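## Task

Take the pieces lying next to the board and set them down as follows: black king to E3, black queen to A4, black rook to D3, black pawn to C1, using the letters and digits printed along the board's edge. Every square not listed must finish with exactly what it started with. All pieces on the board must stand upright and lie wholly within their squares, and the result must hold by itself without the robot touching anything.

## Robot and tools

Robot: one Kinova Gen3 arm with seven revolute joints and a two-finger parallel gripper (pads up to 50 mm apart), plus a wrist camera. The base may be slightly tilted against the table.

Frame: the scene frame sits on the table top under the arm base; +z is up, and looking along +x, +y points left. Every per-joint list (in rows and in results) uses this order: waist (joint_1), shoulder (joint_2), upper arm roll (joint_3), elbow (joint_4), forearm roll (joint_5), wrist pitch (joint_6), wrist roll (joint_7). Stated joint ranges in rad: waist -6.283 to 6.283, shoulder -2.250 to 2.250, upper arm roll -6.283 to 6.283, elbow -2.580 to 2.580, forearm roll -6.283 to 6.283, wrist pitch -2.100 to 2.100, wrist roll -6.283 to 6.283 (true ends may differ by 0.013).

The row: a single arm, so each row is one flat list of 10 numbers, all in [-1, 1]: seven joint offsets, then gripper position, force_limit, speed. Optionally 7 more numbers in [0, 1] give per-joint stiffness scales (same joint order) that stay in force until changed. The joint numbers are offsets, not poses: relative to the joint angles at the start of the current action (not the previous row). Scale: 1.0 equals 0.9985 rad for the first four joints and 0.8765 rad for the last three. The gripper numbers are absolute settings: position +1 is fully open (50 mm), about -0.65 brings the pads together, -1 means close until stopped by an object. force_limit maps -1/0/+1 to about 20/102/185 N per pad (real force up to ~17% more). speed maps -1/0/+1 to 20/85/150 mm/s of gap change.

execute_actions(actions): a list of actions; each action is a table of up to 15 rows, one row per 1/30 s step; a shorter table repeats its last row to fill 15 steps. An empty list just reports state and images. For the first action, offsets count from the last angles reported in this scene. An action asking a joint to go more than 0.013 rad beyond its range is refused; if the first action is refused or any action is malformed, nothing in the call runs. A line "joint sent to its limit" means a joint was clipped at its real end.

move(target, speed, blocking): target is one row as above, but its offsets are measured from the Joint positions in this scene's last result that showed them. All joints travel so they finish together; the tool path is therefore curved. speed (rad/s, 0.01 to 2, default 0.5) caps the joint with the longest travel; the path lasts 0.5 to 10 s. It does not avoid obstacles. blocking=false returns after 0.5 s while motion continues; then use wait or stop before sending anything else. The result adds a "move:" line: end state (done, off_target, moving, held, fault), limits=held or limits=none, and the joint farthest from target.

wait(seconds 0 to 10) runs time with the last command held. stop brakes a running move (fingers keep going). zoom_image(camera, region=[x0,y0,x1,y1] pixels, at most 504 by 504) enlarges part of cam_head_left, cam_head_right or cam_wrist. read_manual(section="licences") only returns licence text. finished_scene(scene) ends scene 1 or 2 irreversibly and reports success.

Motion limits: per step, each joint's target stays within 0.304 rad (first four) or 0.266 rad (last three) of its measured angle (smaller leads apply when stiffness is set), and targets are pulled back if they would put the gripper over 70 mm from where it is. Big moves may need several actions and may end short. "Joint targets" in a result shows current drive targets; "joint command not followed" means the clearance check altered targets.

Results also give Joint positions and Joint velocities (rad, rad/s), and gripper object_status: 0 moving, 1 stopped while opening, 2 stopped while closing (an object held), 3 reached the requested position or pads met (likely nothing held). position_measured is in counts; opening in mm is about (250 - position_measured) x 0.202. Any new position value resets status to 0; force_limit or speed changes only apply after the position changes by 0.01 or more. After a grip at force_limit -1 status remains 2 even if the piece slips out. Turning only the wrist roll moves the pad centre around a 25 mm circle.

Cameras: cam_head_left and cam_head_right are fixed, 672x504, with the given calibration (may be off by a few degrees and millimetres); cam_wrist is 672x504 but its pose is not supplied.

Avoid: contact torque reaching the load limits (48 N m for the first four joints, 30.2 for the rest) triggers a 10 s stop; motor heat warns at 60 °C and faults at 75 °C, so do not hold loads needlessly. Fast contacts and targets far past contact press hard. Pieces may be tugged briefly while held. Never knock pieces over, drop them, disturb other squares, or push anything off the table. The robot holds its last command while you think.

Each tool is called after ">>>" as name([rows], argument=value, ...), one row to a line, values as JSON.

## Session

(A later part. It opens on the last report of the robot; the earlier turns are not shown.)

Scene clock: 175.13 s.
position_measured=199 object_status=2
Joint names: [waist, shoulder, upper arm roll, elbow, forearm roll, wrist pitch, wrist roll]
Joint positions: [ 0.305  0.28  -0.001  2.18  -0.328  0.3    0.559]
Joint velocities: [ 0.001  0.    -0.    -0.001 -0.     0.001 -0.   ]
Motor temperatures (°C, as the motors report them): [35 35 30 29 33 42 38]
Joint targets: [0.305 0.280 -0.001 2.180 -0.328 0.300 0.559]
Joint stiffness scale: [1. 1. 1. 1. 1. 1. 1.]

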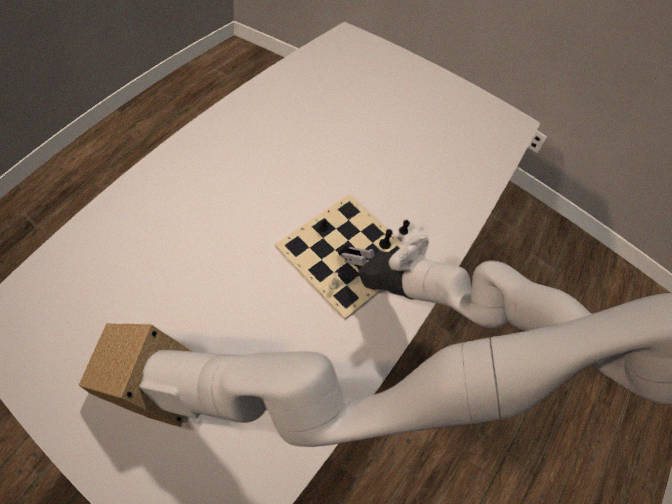

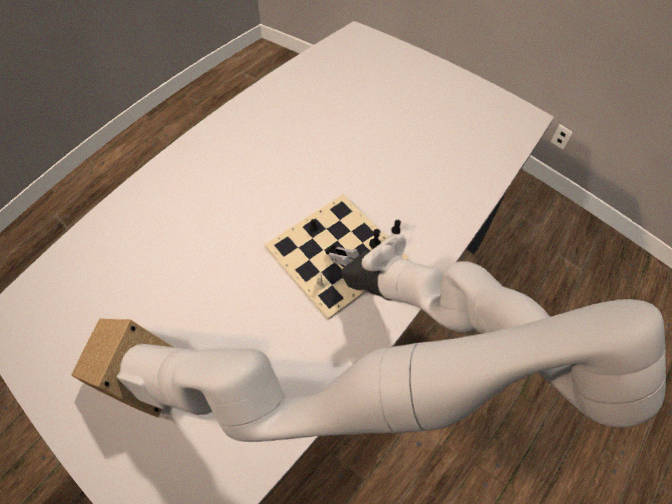

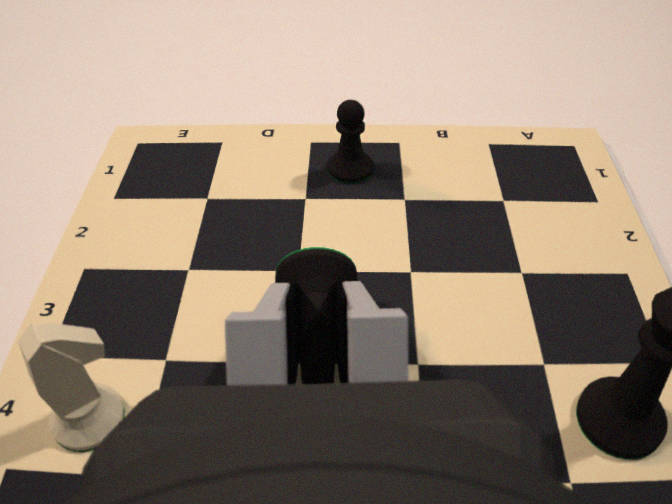

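>>> move(target=[-0.269,-0.231,0,0.005,0.403,0.234,-1,-1,-0.4,-0.5], speed=0.7)

Scene clock: 189.13 s.
position_measured=199 object_status=2
Joint names: [waist, shoulder, upper arm roll, elbow, forearm roll, wrist pitch, wrist roll]
Joint positions: [ 0.04   0.052 -0.001  2.182  0.018  0.498 -0.308]
Joint velocities: [-0.004 -0.002 -0.    -0.     0.     0.001  0.   ]
Motor temperatures (°C, as the motors report them): [35 35 30 29 33 42 38]
Joint targets: [0.036 0.049 -0.001 2.185 0.025 0.505 -0.317]
Joint stiffness scale: [1. 1. 1. 1. 1. 1. 1.]
move: done; limits=none; farthest joint: the wrist roll, 0.010 radians from its target (0.877 radians at the start)

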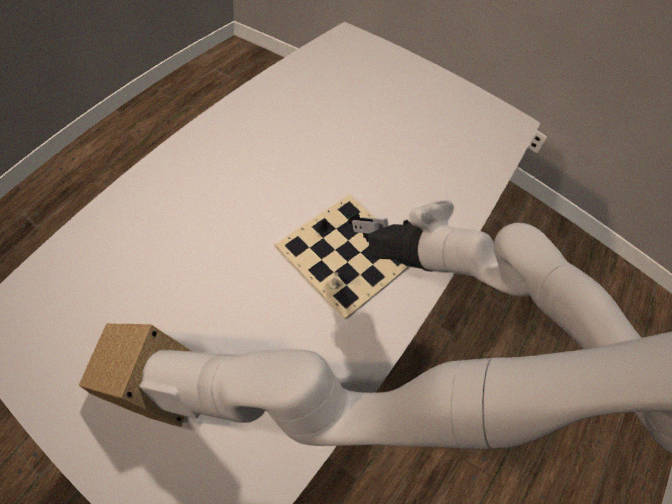

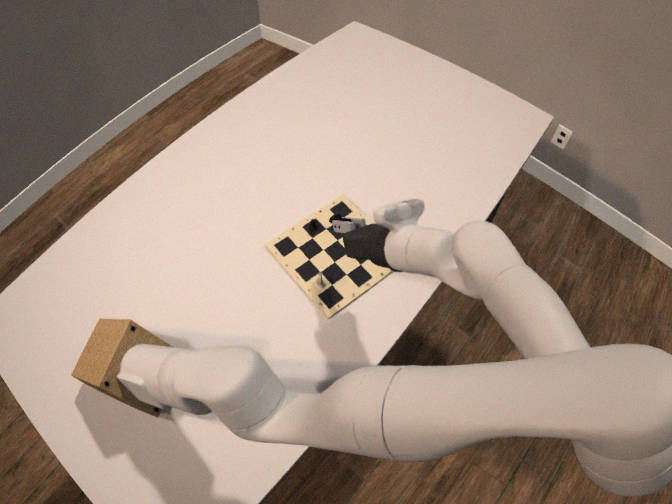

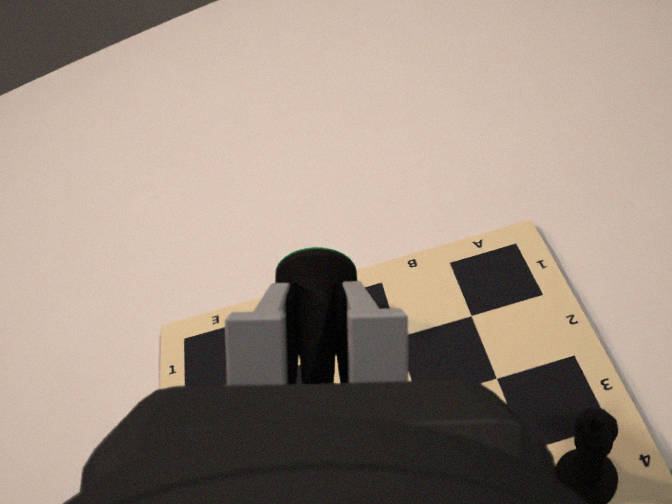

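>>> move(target=[-0.809,0.427,0,-0.21,0.905,0.951,-1,-1,-0.4,-0.5], speed=0.6)

Scene clock: 191.73 s.
position_measured=199 object_status=2
Joint names: [waist, shoulder, upper arm roll, elbow, forearm roll, wrist pitch, wrist roll]
Joint positions: [-0.765  0.476 -0.001  1.976  0.804  1.325 -1.175]
Joint velocities: [-0.003  0.    -0.    -0.001  0.     0.     0.   ]
Motor temperatures (°C, as the motors report them): [35 35 30 29 33 42 38]
Joint targets: [-0.768 0.478 -0.001 1.973 0.811 1.332 -1.184]
Joint stiffness scale: [1. 1. 1. 1. 1. 1. 1.]
move: done; limits=none; farthest joint: the wrist roll, 0.010 radians from its target (0.877 radians at the start)

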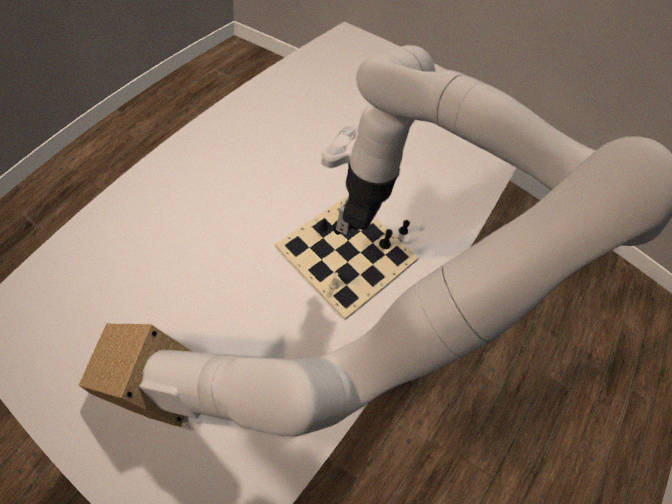

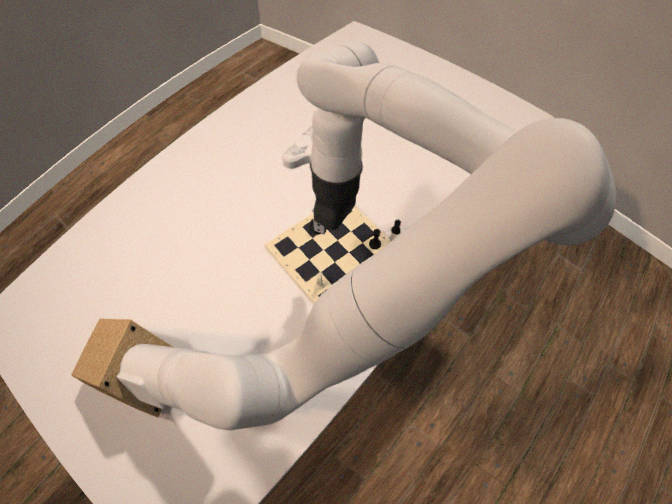

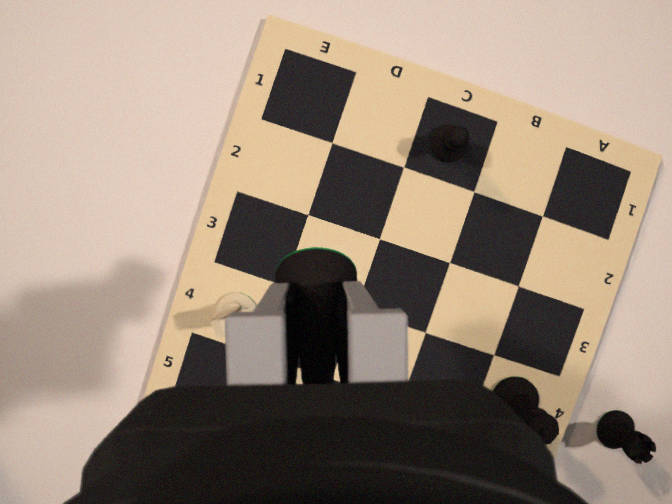

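>>> move(target=[0.0396,0.7888,0,-0.4466,-0.0484,0.6826,-0.697,-1,-0.4,-0.5], speed=0.5)

Scene clock: 197.13 s.
position_measured=199 object_status=2
Joint names: [waist, shoulder, upper arm roll, elbow, forearm roll, wrist pitch, wrist roll]
Joint positions: [-0.728  1.261 -0.001  1.532  0.769  1.916 -1.776]
Joint velocities: [-0.     0.003 -0.    -0.002  0.     0.    -0.   ]
Motor temperatures (°C, as the motors report them): [35 35 30 29 33 42 38]
Joint targets: [-0.725 1.263 -0.001 1.530 0.761 1.923 -1.786]
Joint stiffness scale: [1. 1. 1. 1. 1. 1. 1.]
move: done; limits=none; farthest joint: the wrist roll, 0.010 radians from its target (0.611 radians at the start)

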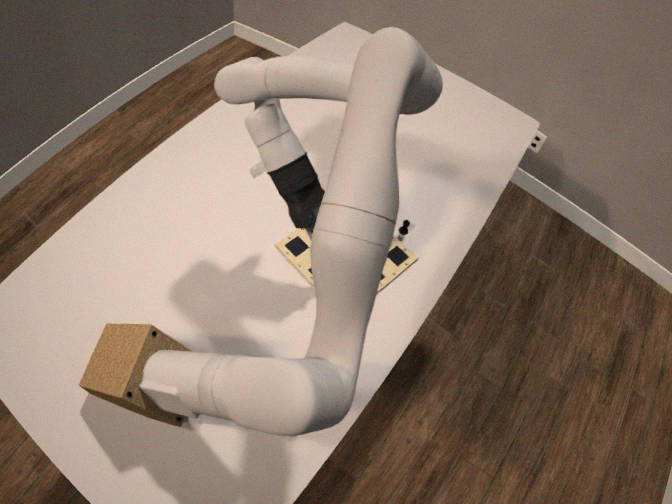

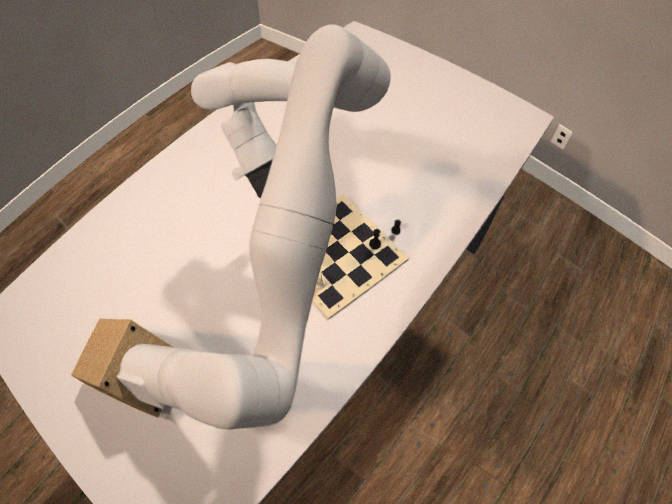

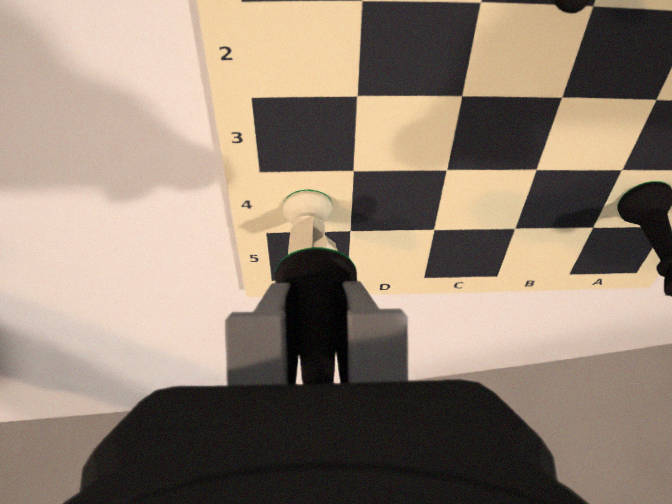

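>>> move(target=[0.0631,0.0575,0,0.0217,0.059,-0.0807,-0.0574,-1,-0.4,-0.5], speed=0.1)

Scene clock: 201.10 s.
position_measured=199 object_status=2
Joint names: [waist, shoulder, upper arm roll, elbow, forearm roll, wrist pitch, wrist roll]
Joint positions: [-0.668  1.316 -0.001  1.551  0.813  1.853 -1.817]
Joint velocities: [ 0.004  0.002 -0.    -0.002  0.     0.001 -0.001]
Motor temperatures (°C, as the motors report them): [35 35 30 29 33 42 38]
Joint targets: [-0.665 1.318 -0.001 1.554 0.820 1.846 -1.827]
Joint stiffness scale: [1. 1. 1. 1. 1. 1. 1.]
move: done; limits=none; farthest joint: the wrist roll, 0.009 radians from its target (0.050 radians at the start)

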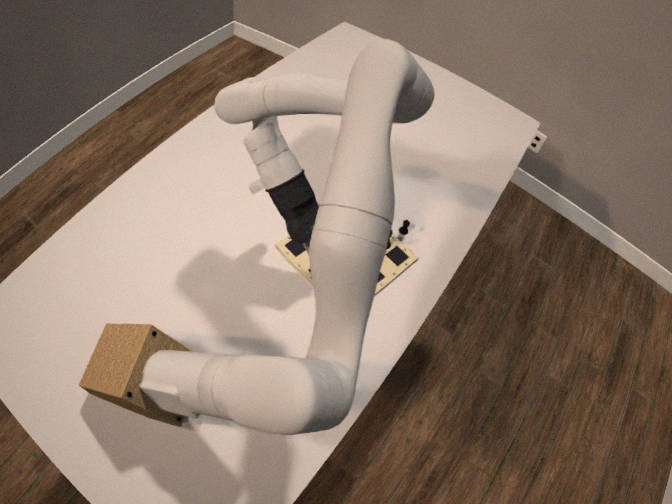

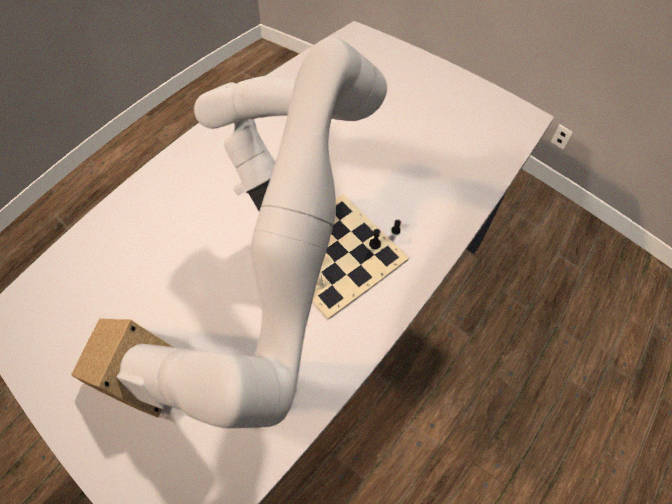

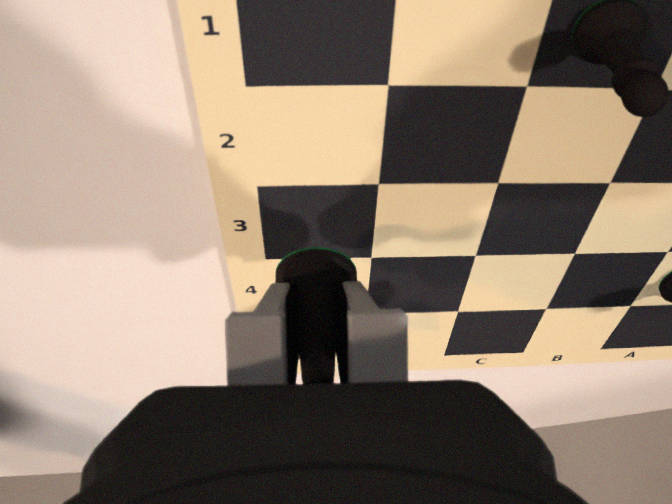

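>>> zoom_image(camera="cam_wrist", region=[236,170,396,310])

Region (236, 170, 396, 310) of cam_wrist's 672x504 image, scaled by 3.150; it fills the top 441 rows of this view, and the rest is white.

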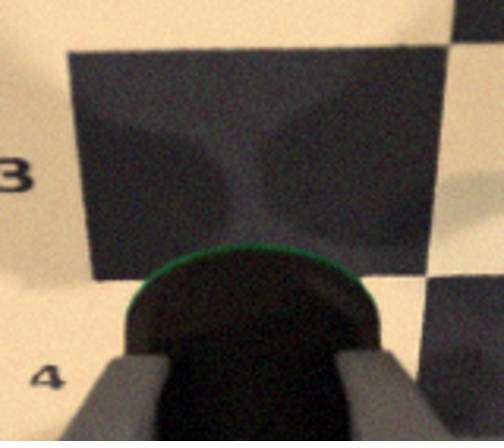

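>>> move(target=[0.0241,0.0231,0,-0.0124,0.0305,-0.0226,-0.0163,-1,-0.4,-0.5], speed=0.04)

Scene clock: 205.30 s.
position_measured=199 object_status=2
Joint names: [waist, shoulder, upper arm roll, elbow, forearm roll, wrist pitch, wrist roll]
Joint positions: [-0.648  1.336 -0.001  1.542  0.832  1.84  -1.822]
Joint velocities: [ 0.003  0.001  0.    -0.002  0.     0.001 -0.001]
Motor temperatures (°C, as the motors report them): [35 35 30 29 33 42 38]
Joint targets: [-0.644 1.339 -0.001 1.539 0.840 1.833 -1.832]
Joint stiffness scale: [1. 1. 1. 1. 1. 1. 1.]
move: done; limits=none; farthest joint: the wrist roll, 0.009 radians from its target (0.014 radians at the start)

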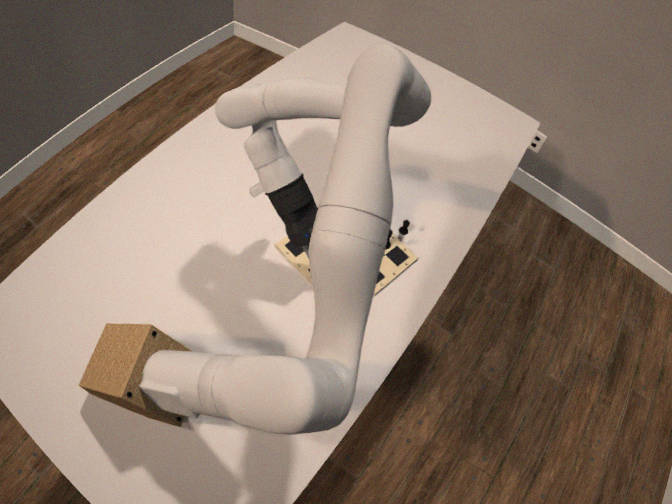

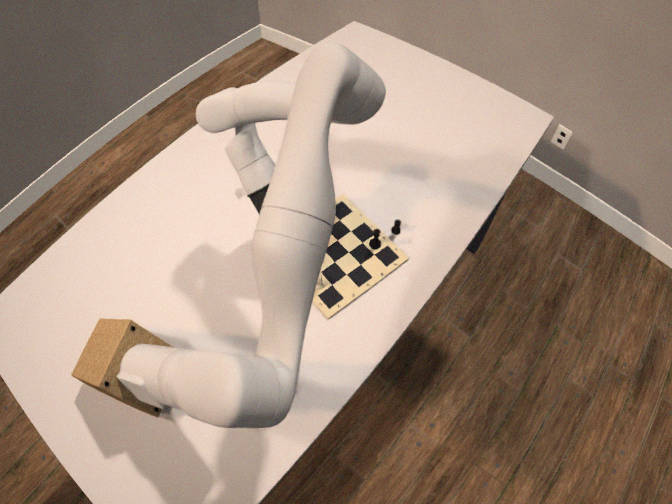

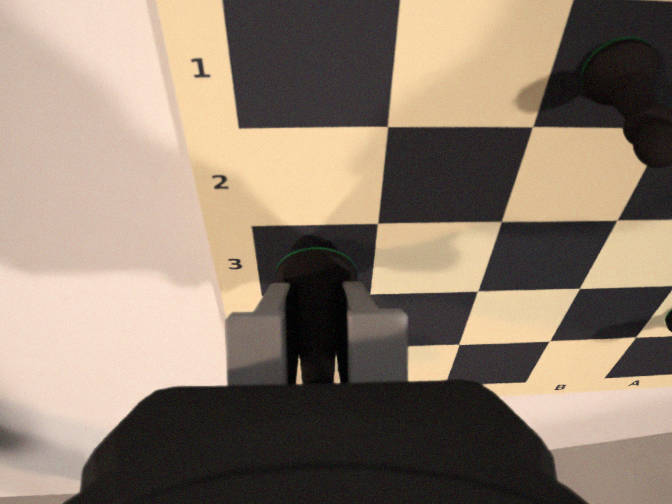

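>>> move(target=[0.0098,0.008,0,-0.003,0.0147,-0.0135,-0.013,-1,-0.4,-0.5], speed=0.02)

Scene clock: 207.97 s.
position_measured=199 object_status=2
Joint names: [waist, shoulder, upper arm roll, elbow, forearm roll, wrist pitch, wrist roll]
Joint positions: [-0.641  1.341 -0.001  1.542  0.838  1.834 -1.824]
Joint velocities: [ 0.003 -0.001  0.    -0.001  0.     0.    -0.001]
Motor temperatures (°C, as the motors report them): [35 35 30 29 33 42 38]
Joint targets: [-0.638 1.344 -0.001 1.539 0.845 1.828 -1.833]
Joint stiffness scale: [1. 1. 1. 1. 1. 1. 1.]
move: done; limits=none; farthest joint: the wrist roll, 0.009 radians from its target (0.011 radians at the start)

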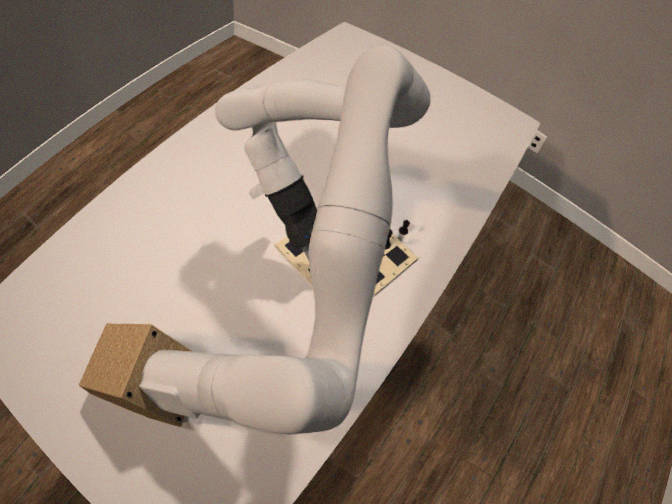

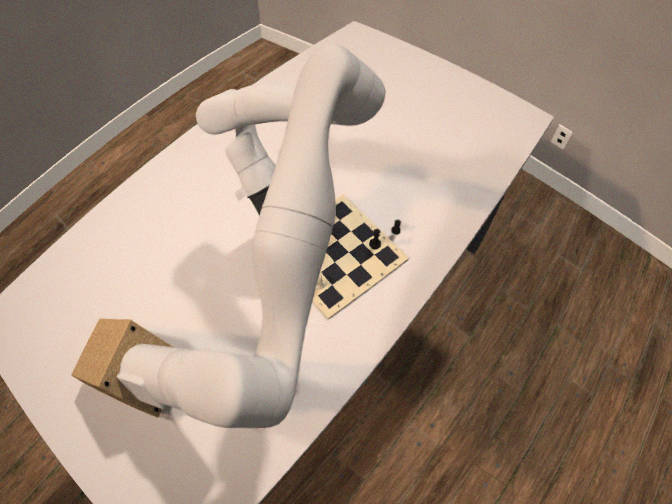

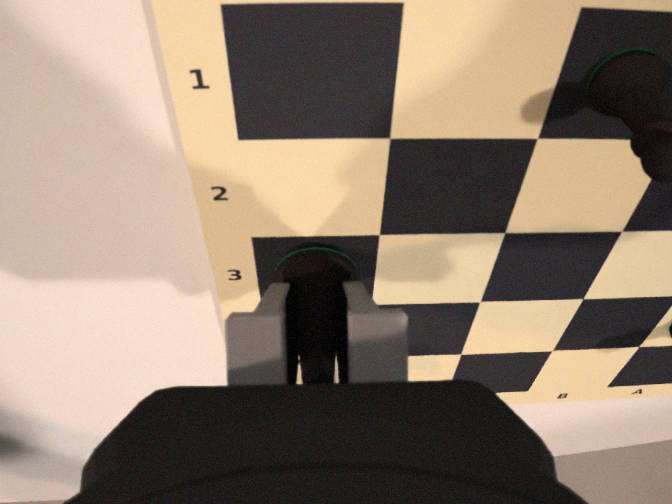

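>>> zoom_image(camera="cam_wrist", region=[240,215,390,310])

Region (240, 215, 390, 310) of cam_wrist's 672x504 image, scaled by 3.360; it fills the top 319 rows of this view, and the rest is white.

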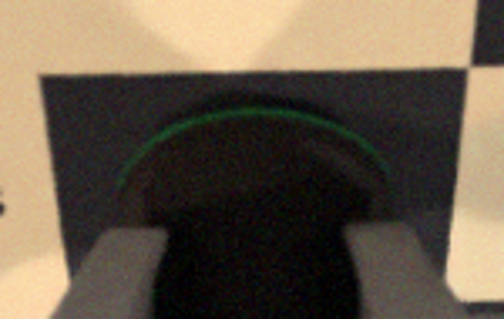

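>>> move(target=[0.0071,-0.0046,0,0.0101,0.0114,-0.012,-0.01,-1,-0.4,-0.5], speed=0.02)

>>> zoom_image(camera="cam_wrist", region=[240,215,390,310])

Scene clock: 211.23 s.
position_measured=199 object_status=2
Joint names: [waist, shoulder, upper arm roll, elbow, forearm roll, wrist pitch, wrist roll]
Joint positions: [-0.637  1.339 -0.001  1.549  0.84   1.831 -1.824]
Joint velocities: [ 0.003 -0.001 -0.     0.003  0.    -0.002  0.   ]
Motor temperatures (°C, as the motors report them): [35 35 30 29 33 42 38]
Joint targets: [-0.634 1.337 -0.001 1.552 0.848 1.824 -1.833]
Joint stiffness scale: [1. 1. 1. 1. 1. 1. 1.]
move: done; limits=none; farthest joint: the wrist roll, 0.009 radians from its target (0.009 radians at the start)

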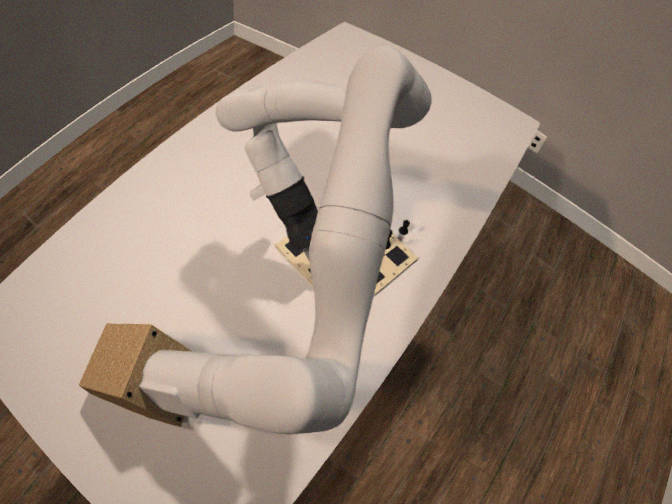

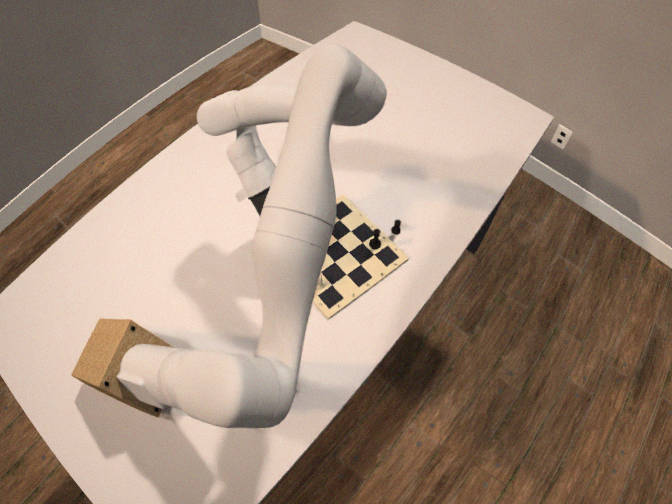

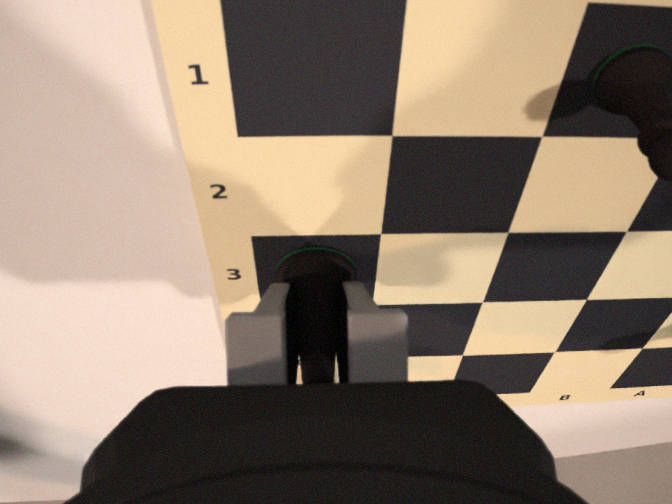

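Region (240, 215, 390, 310) of cam_wrist's 672x504 image, scaled by 3.360; it fills the top 319 rows of this view, and the rest is white.

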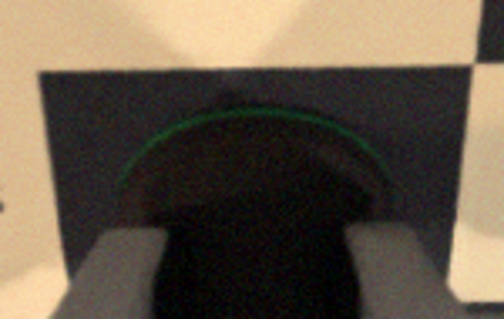

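Nearly touching. Release slowly.

>>> execute_actions([
  [[0.004,0,0,0,0,0,0,-1,-0.4,-0.5],[0.004,0,0,0,0,0,0,-1,-0.4,-0.5],[0.004,0,0,0,0,0,0,-1,-0.4,-0.5],[0.004,0,0,0,0,0,0,-1,-0.4,-0.5],[0.004,0,0,0,0,0,0,-1,-0.4,-0.5],[0.004,0,0,0,0,0,0,0.4,-0.4,-0.6]],
  [[0,0,0,0,0,0,0,0.4,-0.4,-0.6]],
])

Scene clock: 213.00 s.
position_measured=92 object_status=3
Joint names: [waist, shoulder, upper arm roll, elbow, forearm roll, wrist pitch, wrist roll]
Joint positions: [-0.636  1.339 -0.001  1.549  0.84   1.831 -1.824]
Joint velocities: [ 0.001 -0.     0.    -0.    -0.    -0.001  0.   ]
Motor temperatures (°C, as the motors report them): [35 35 30 29 33 42 38]
Joint targets: [-0.636 1.339 -0.001 1.549 0.840 1.831 -1.824]
Joint stiffness scale: [1. 1. 1. 1. 1. 1. 1.]

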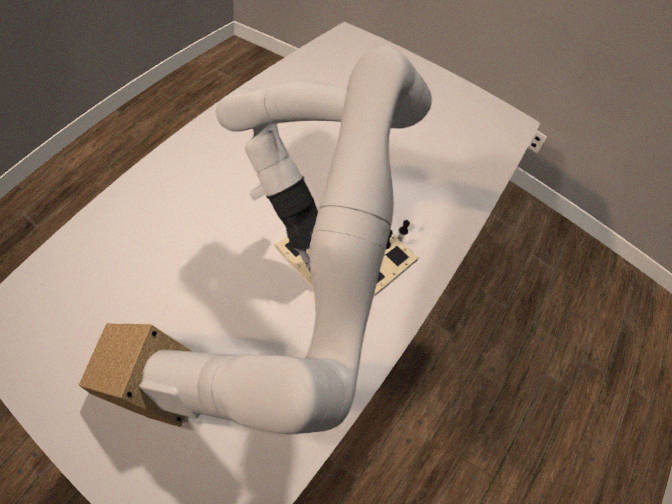

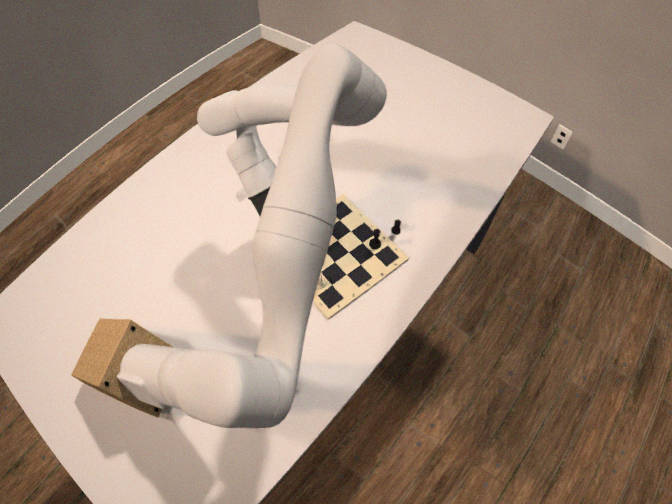

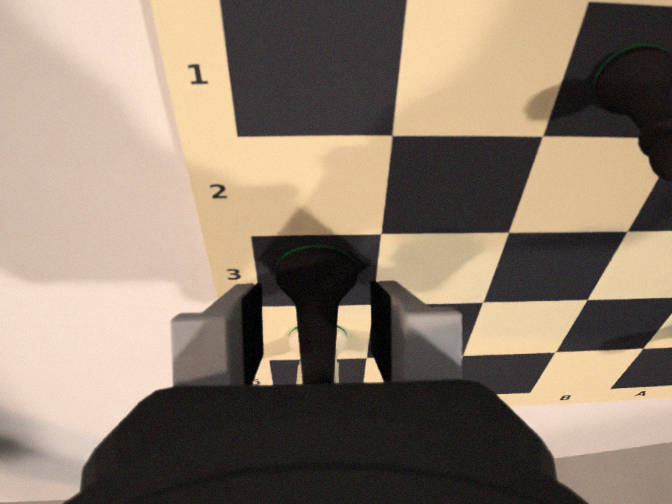

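>>> move(target=[-0.095,-0.081,0,-0.016,-0.089,0.105,0.063,0.4,-0.4,0], speed=0.2)

>>> move(target=[0.0,-0.75,0,0.40,0.05,-0.66,1,0.3,-0.4,0], speed=0.8)

Scene clock: 218.50 s.
position_measured=92 object_status=3
Joint names: [waist, shoulder, upper arm roll, elbow, forearm roll, wrist pitch, wrist roll]
Joint positions: [-0.728  1.261 -0.001  1.536  0.77   1.916 -1.778]
Joint velocities: [-0.001 -0.003  0.    -0.     0.    -0.    -0.001]
Motor temperatures (°C, as the motors report them): [35 35 30 29 33 42 38]
Joint targets: [-0.731 1.258 -0.001 1.533 0.762 1.923 -1.769]
Joint stiffness scale: [1. 1. 1. 1. 1. 1. 1.]
move: done; limits=none; farthest joint: the wrist roll, 0.009 radians from its target (0.055 radians at the start)

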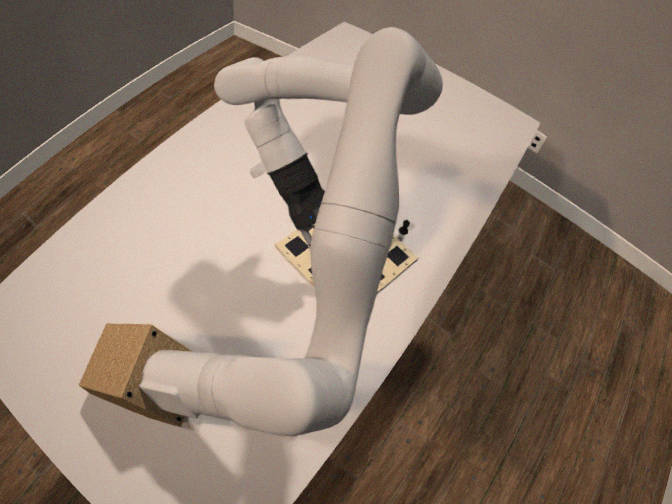

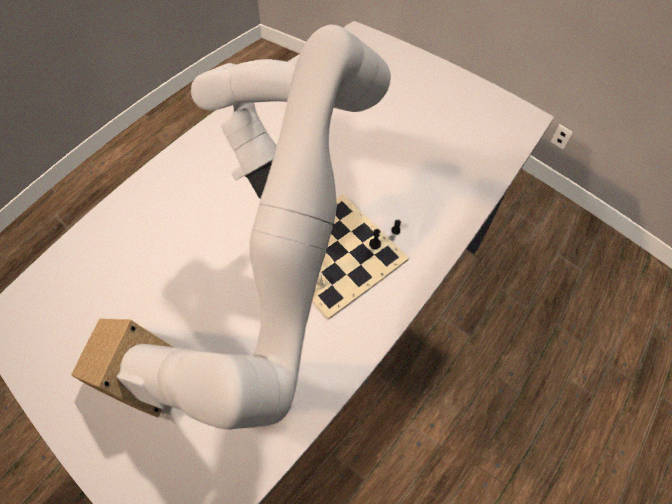

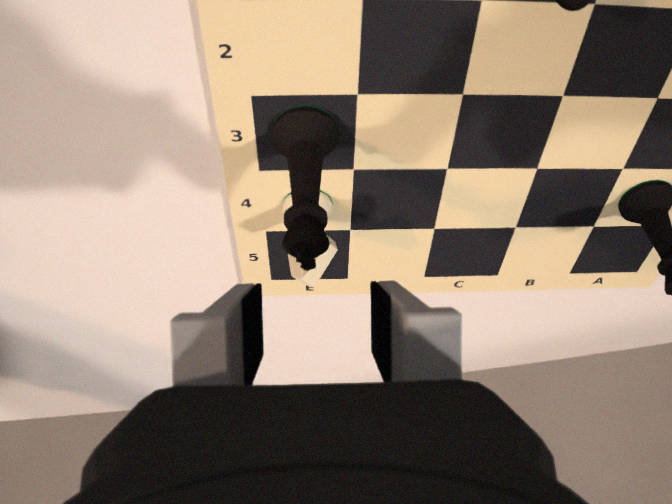

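Scene clock: 220.33 s.
position_measured=107 object_status=3
Joint names: [waist, shoulder, upper arm roll, elbow, forearm roll, wrist pitch, wrist roll]
Joint positions: [-0.728  0.515 -0.001  1.932  0.806  1.344 -0.911]
Joint velocities: [-0.    -0.003  0.     0.    -0.    -0.    -0.001]
Motor temperatures (°C, as the motors report them): [35 35 30 29 33 42 38]
Joint targets: [-0.728 0.512 -0.001 1.935 0.813 1.338 -0.902]
Joint stiffness scale: [1. 1. 1. 1. 1. 1. 1.]
move: done; limits=none; farthest joint: the wrist roll, 0.010 radians from its target (0.877 radians at the start)

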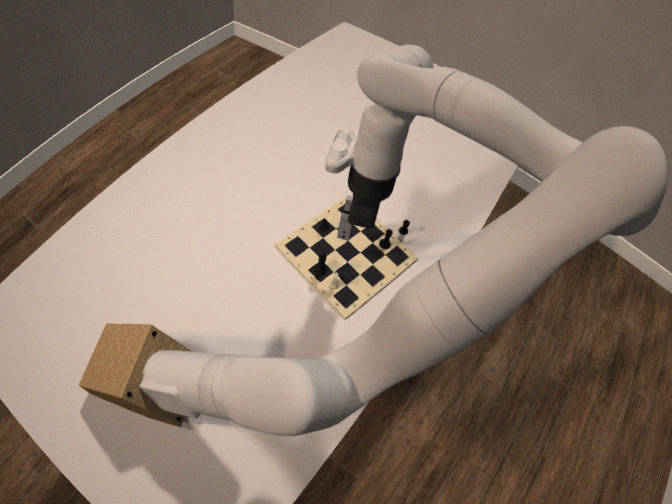

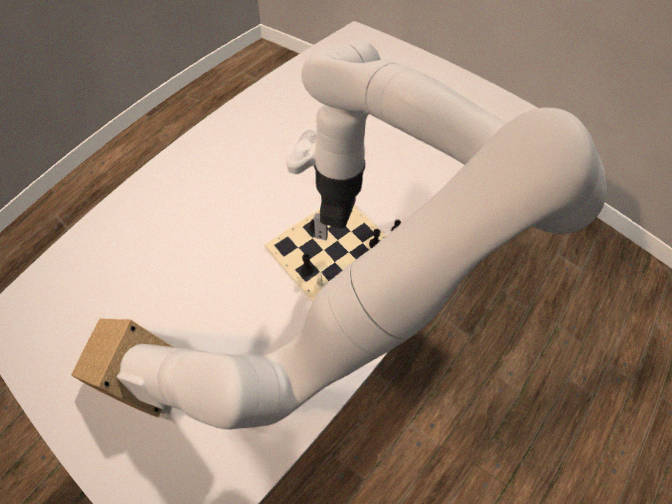

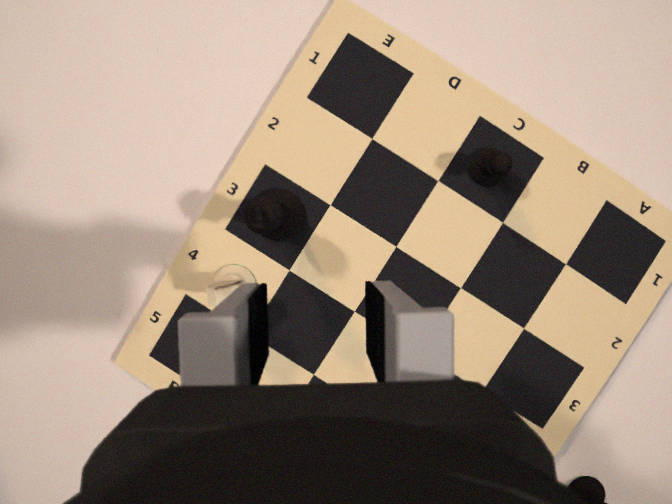

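>>> move(target=[0.2998,0.1092,0,-0.4915,0.1463,0.0479,1,0.3,-0.4,0], speed=1.0)

>>> move(target=[0,0,0,0,0,0,0.653,0.3,-0.4,0], speed=1.0)

Scene clock: 223.27 s.
position_measured=107 object_status=3
Joint names: [waist, shoulder, upper arm roll, elbow, forearm roll, wrist pitch, wrist roll]
Joint positions: [-0.431  0.621 -0.001  1.444  0.928  1.38  -0.044]
Joint velocities: [ 0.004  0.001  0.    -0.001 -0.    -0.001  0.   ]
Motor temperatures (°C, as the motors report them): [35 35 30 29 33 42 38]
Joint targets: [-0.428 0.624 -0.001 1.441 0.934 1.386 -0.035]
Joint stiffness scale: [1. 1. 1. 1. 1. 1. 1.]
move: done; limits=none; farthest joint: the wrist roll, 0.010 radians from its target (0.877 radians at the start)

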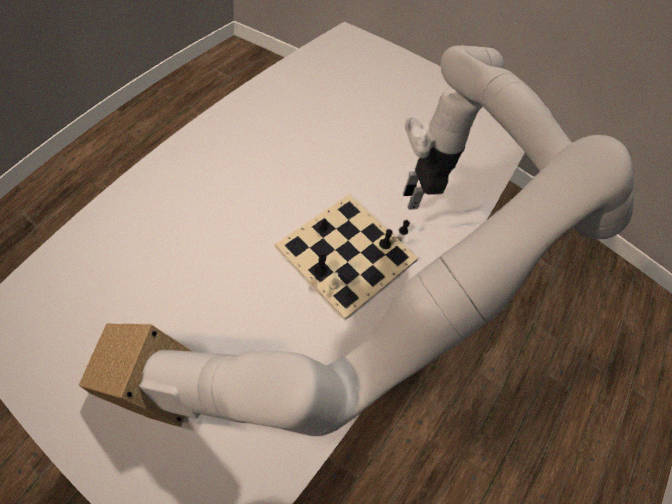

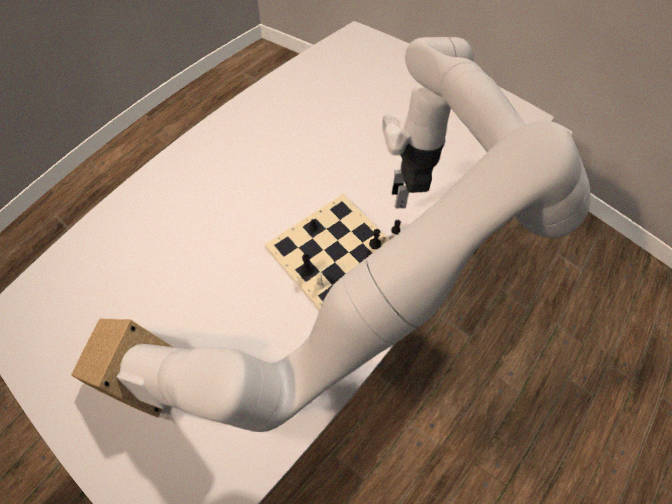

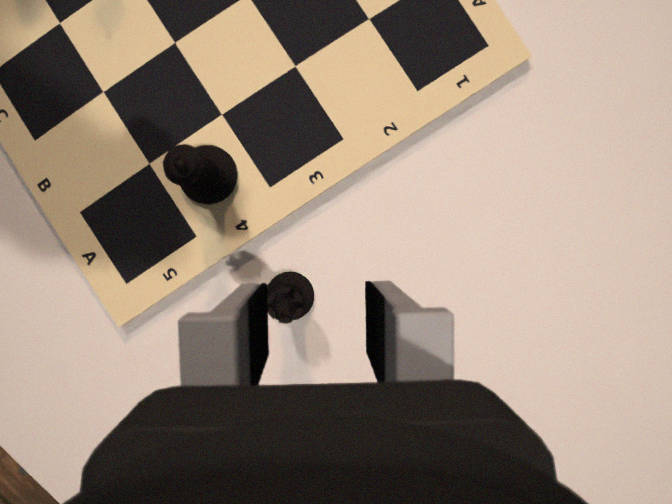

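Scene clock: 224.40 s.
position_measured=107 object_status=3
Joint names: [waist, shoulder, upper arm roll, elbow, forearm roll, wrist pitch, wrist roll]
Joint positions: [-0.431  0.621 -0.001  1.444  0.928  1.38   0.519]
Joint velocities: [ 0.    -0.001  0.     0.001 -0.    -0.     0.001]
Motor temperatures (°C, as the motors report them): [35 35 30 29 33 42 38]
Joint targets: [-0.431 0.621 -0.001 1.444 0.928 1.380 0.528]
Joint stiffness scale: [1. 1. 1. 1. 1. 1. 1.]
move: done; limits=none; farthest joint: the wrist roll, 0.010 radians from its target (0.572 radians at the start)

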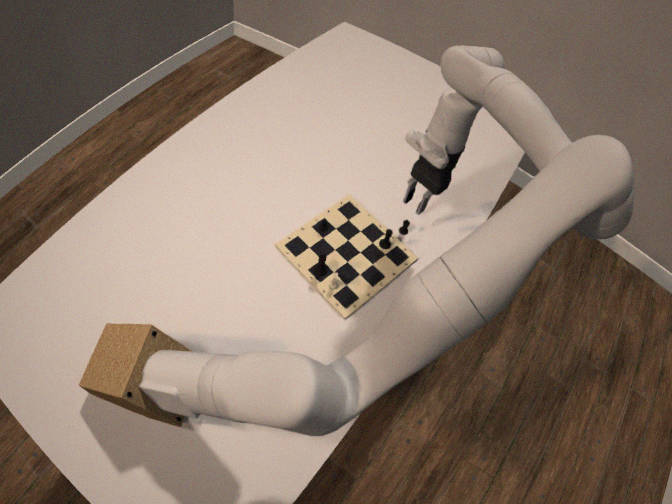

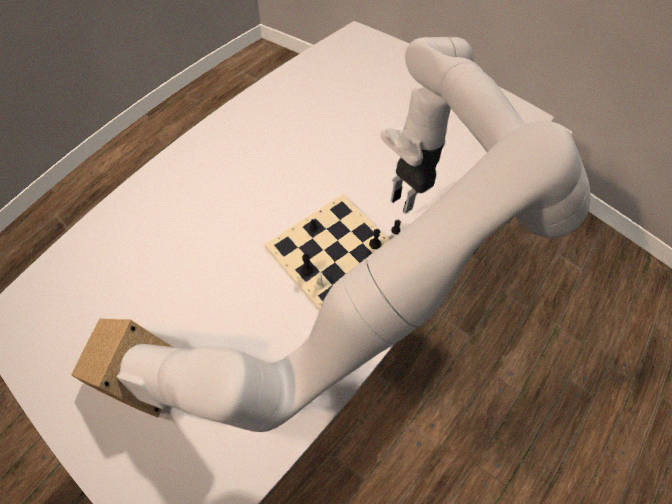

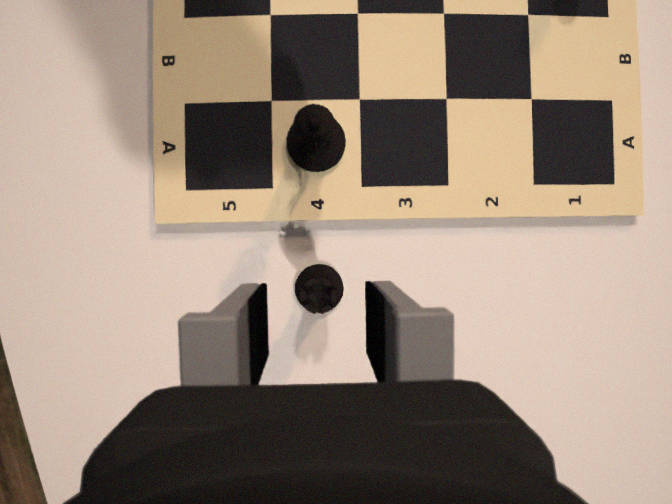

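>>> move(target=[0.1272,0.0622,0,0.0753,0.0981,-0.1932,-0.0664,0.3,-0.4,0], speed=0.25)

Scene clock: 228.03 s.
position_measured=107 object_status=3
Joint names: [waist, shoulder, upper arm roll, elbow, forearm roll, wrist pitch, wrist roll]
Joint positions: [-0.308  0.681 -0.001  1.517  1.006  1.217  0.47 ]
Joint velocities: [ 0.004  0.    -0.     0.001 -0.    -0.     0.   ]
Motor temperatures (°C, as the motors report them): [35 35 30 29 33 42 38]
Joint targets: [-0.304 0.683 -0.001 1.519 1.014 1.210 0.461]
Joint stiffness scale: [1. 1. 1. 1. 1. 1. 1.]
move: done; limits=none; farthest joint: the wrist roll, 0.009 radians from its target (0.058 radians at the start)

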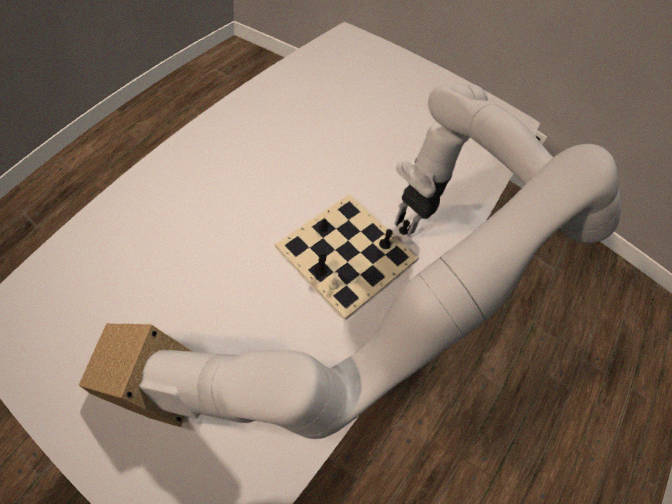

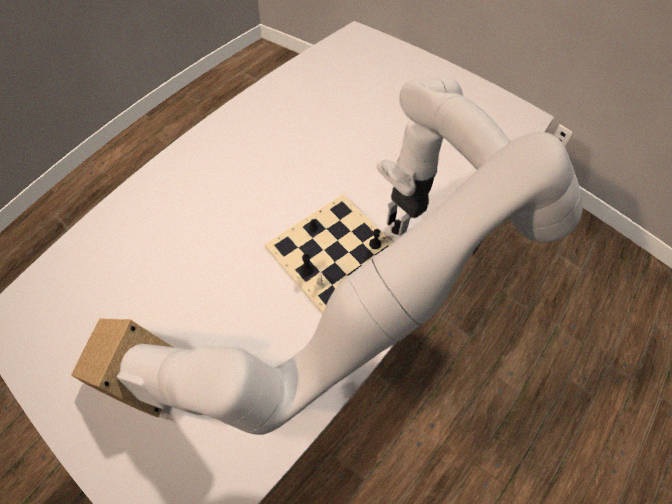

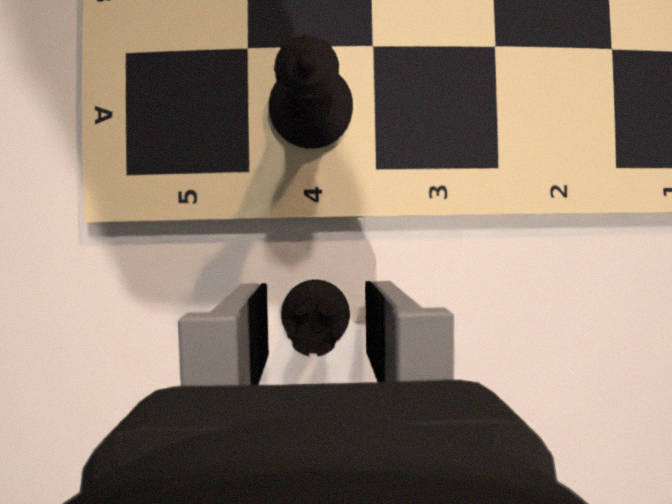

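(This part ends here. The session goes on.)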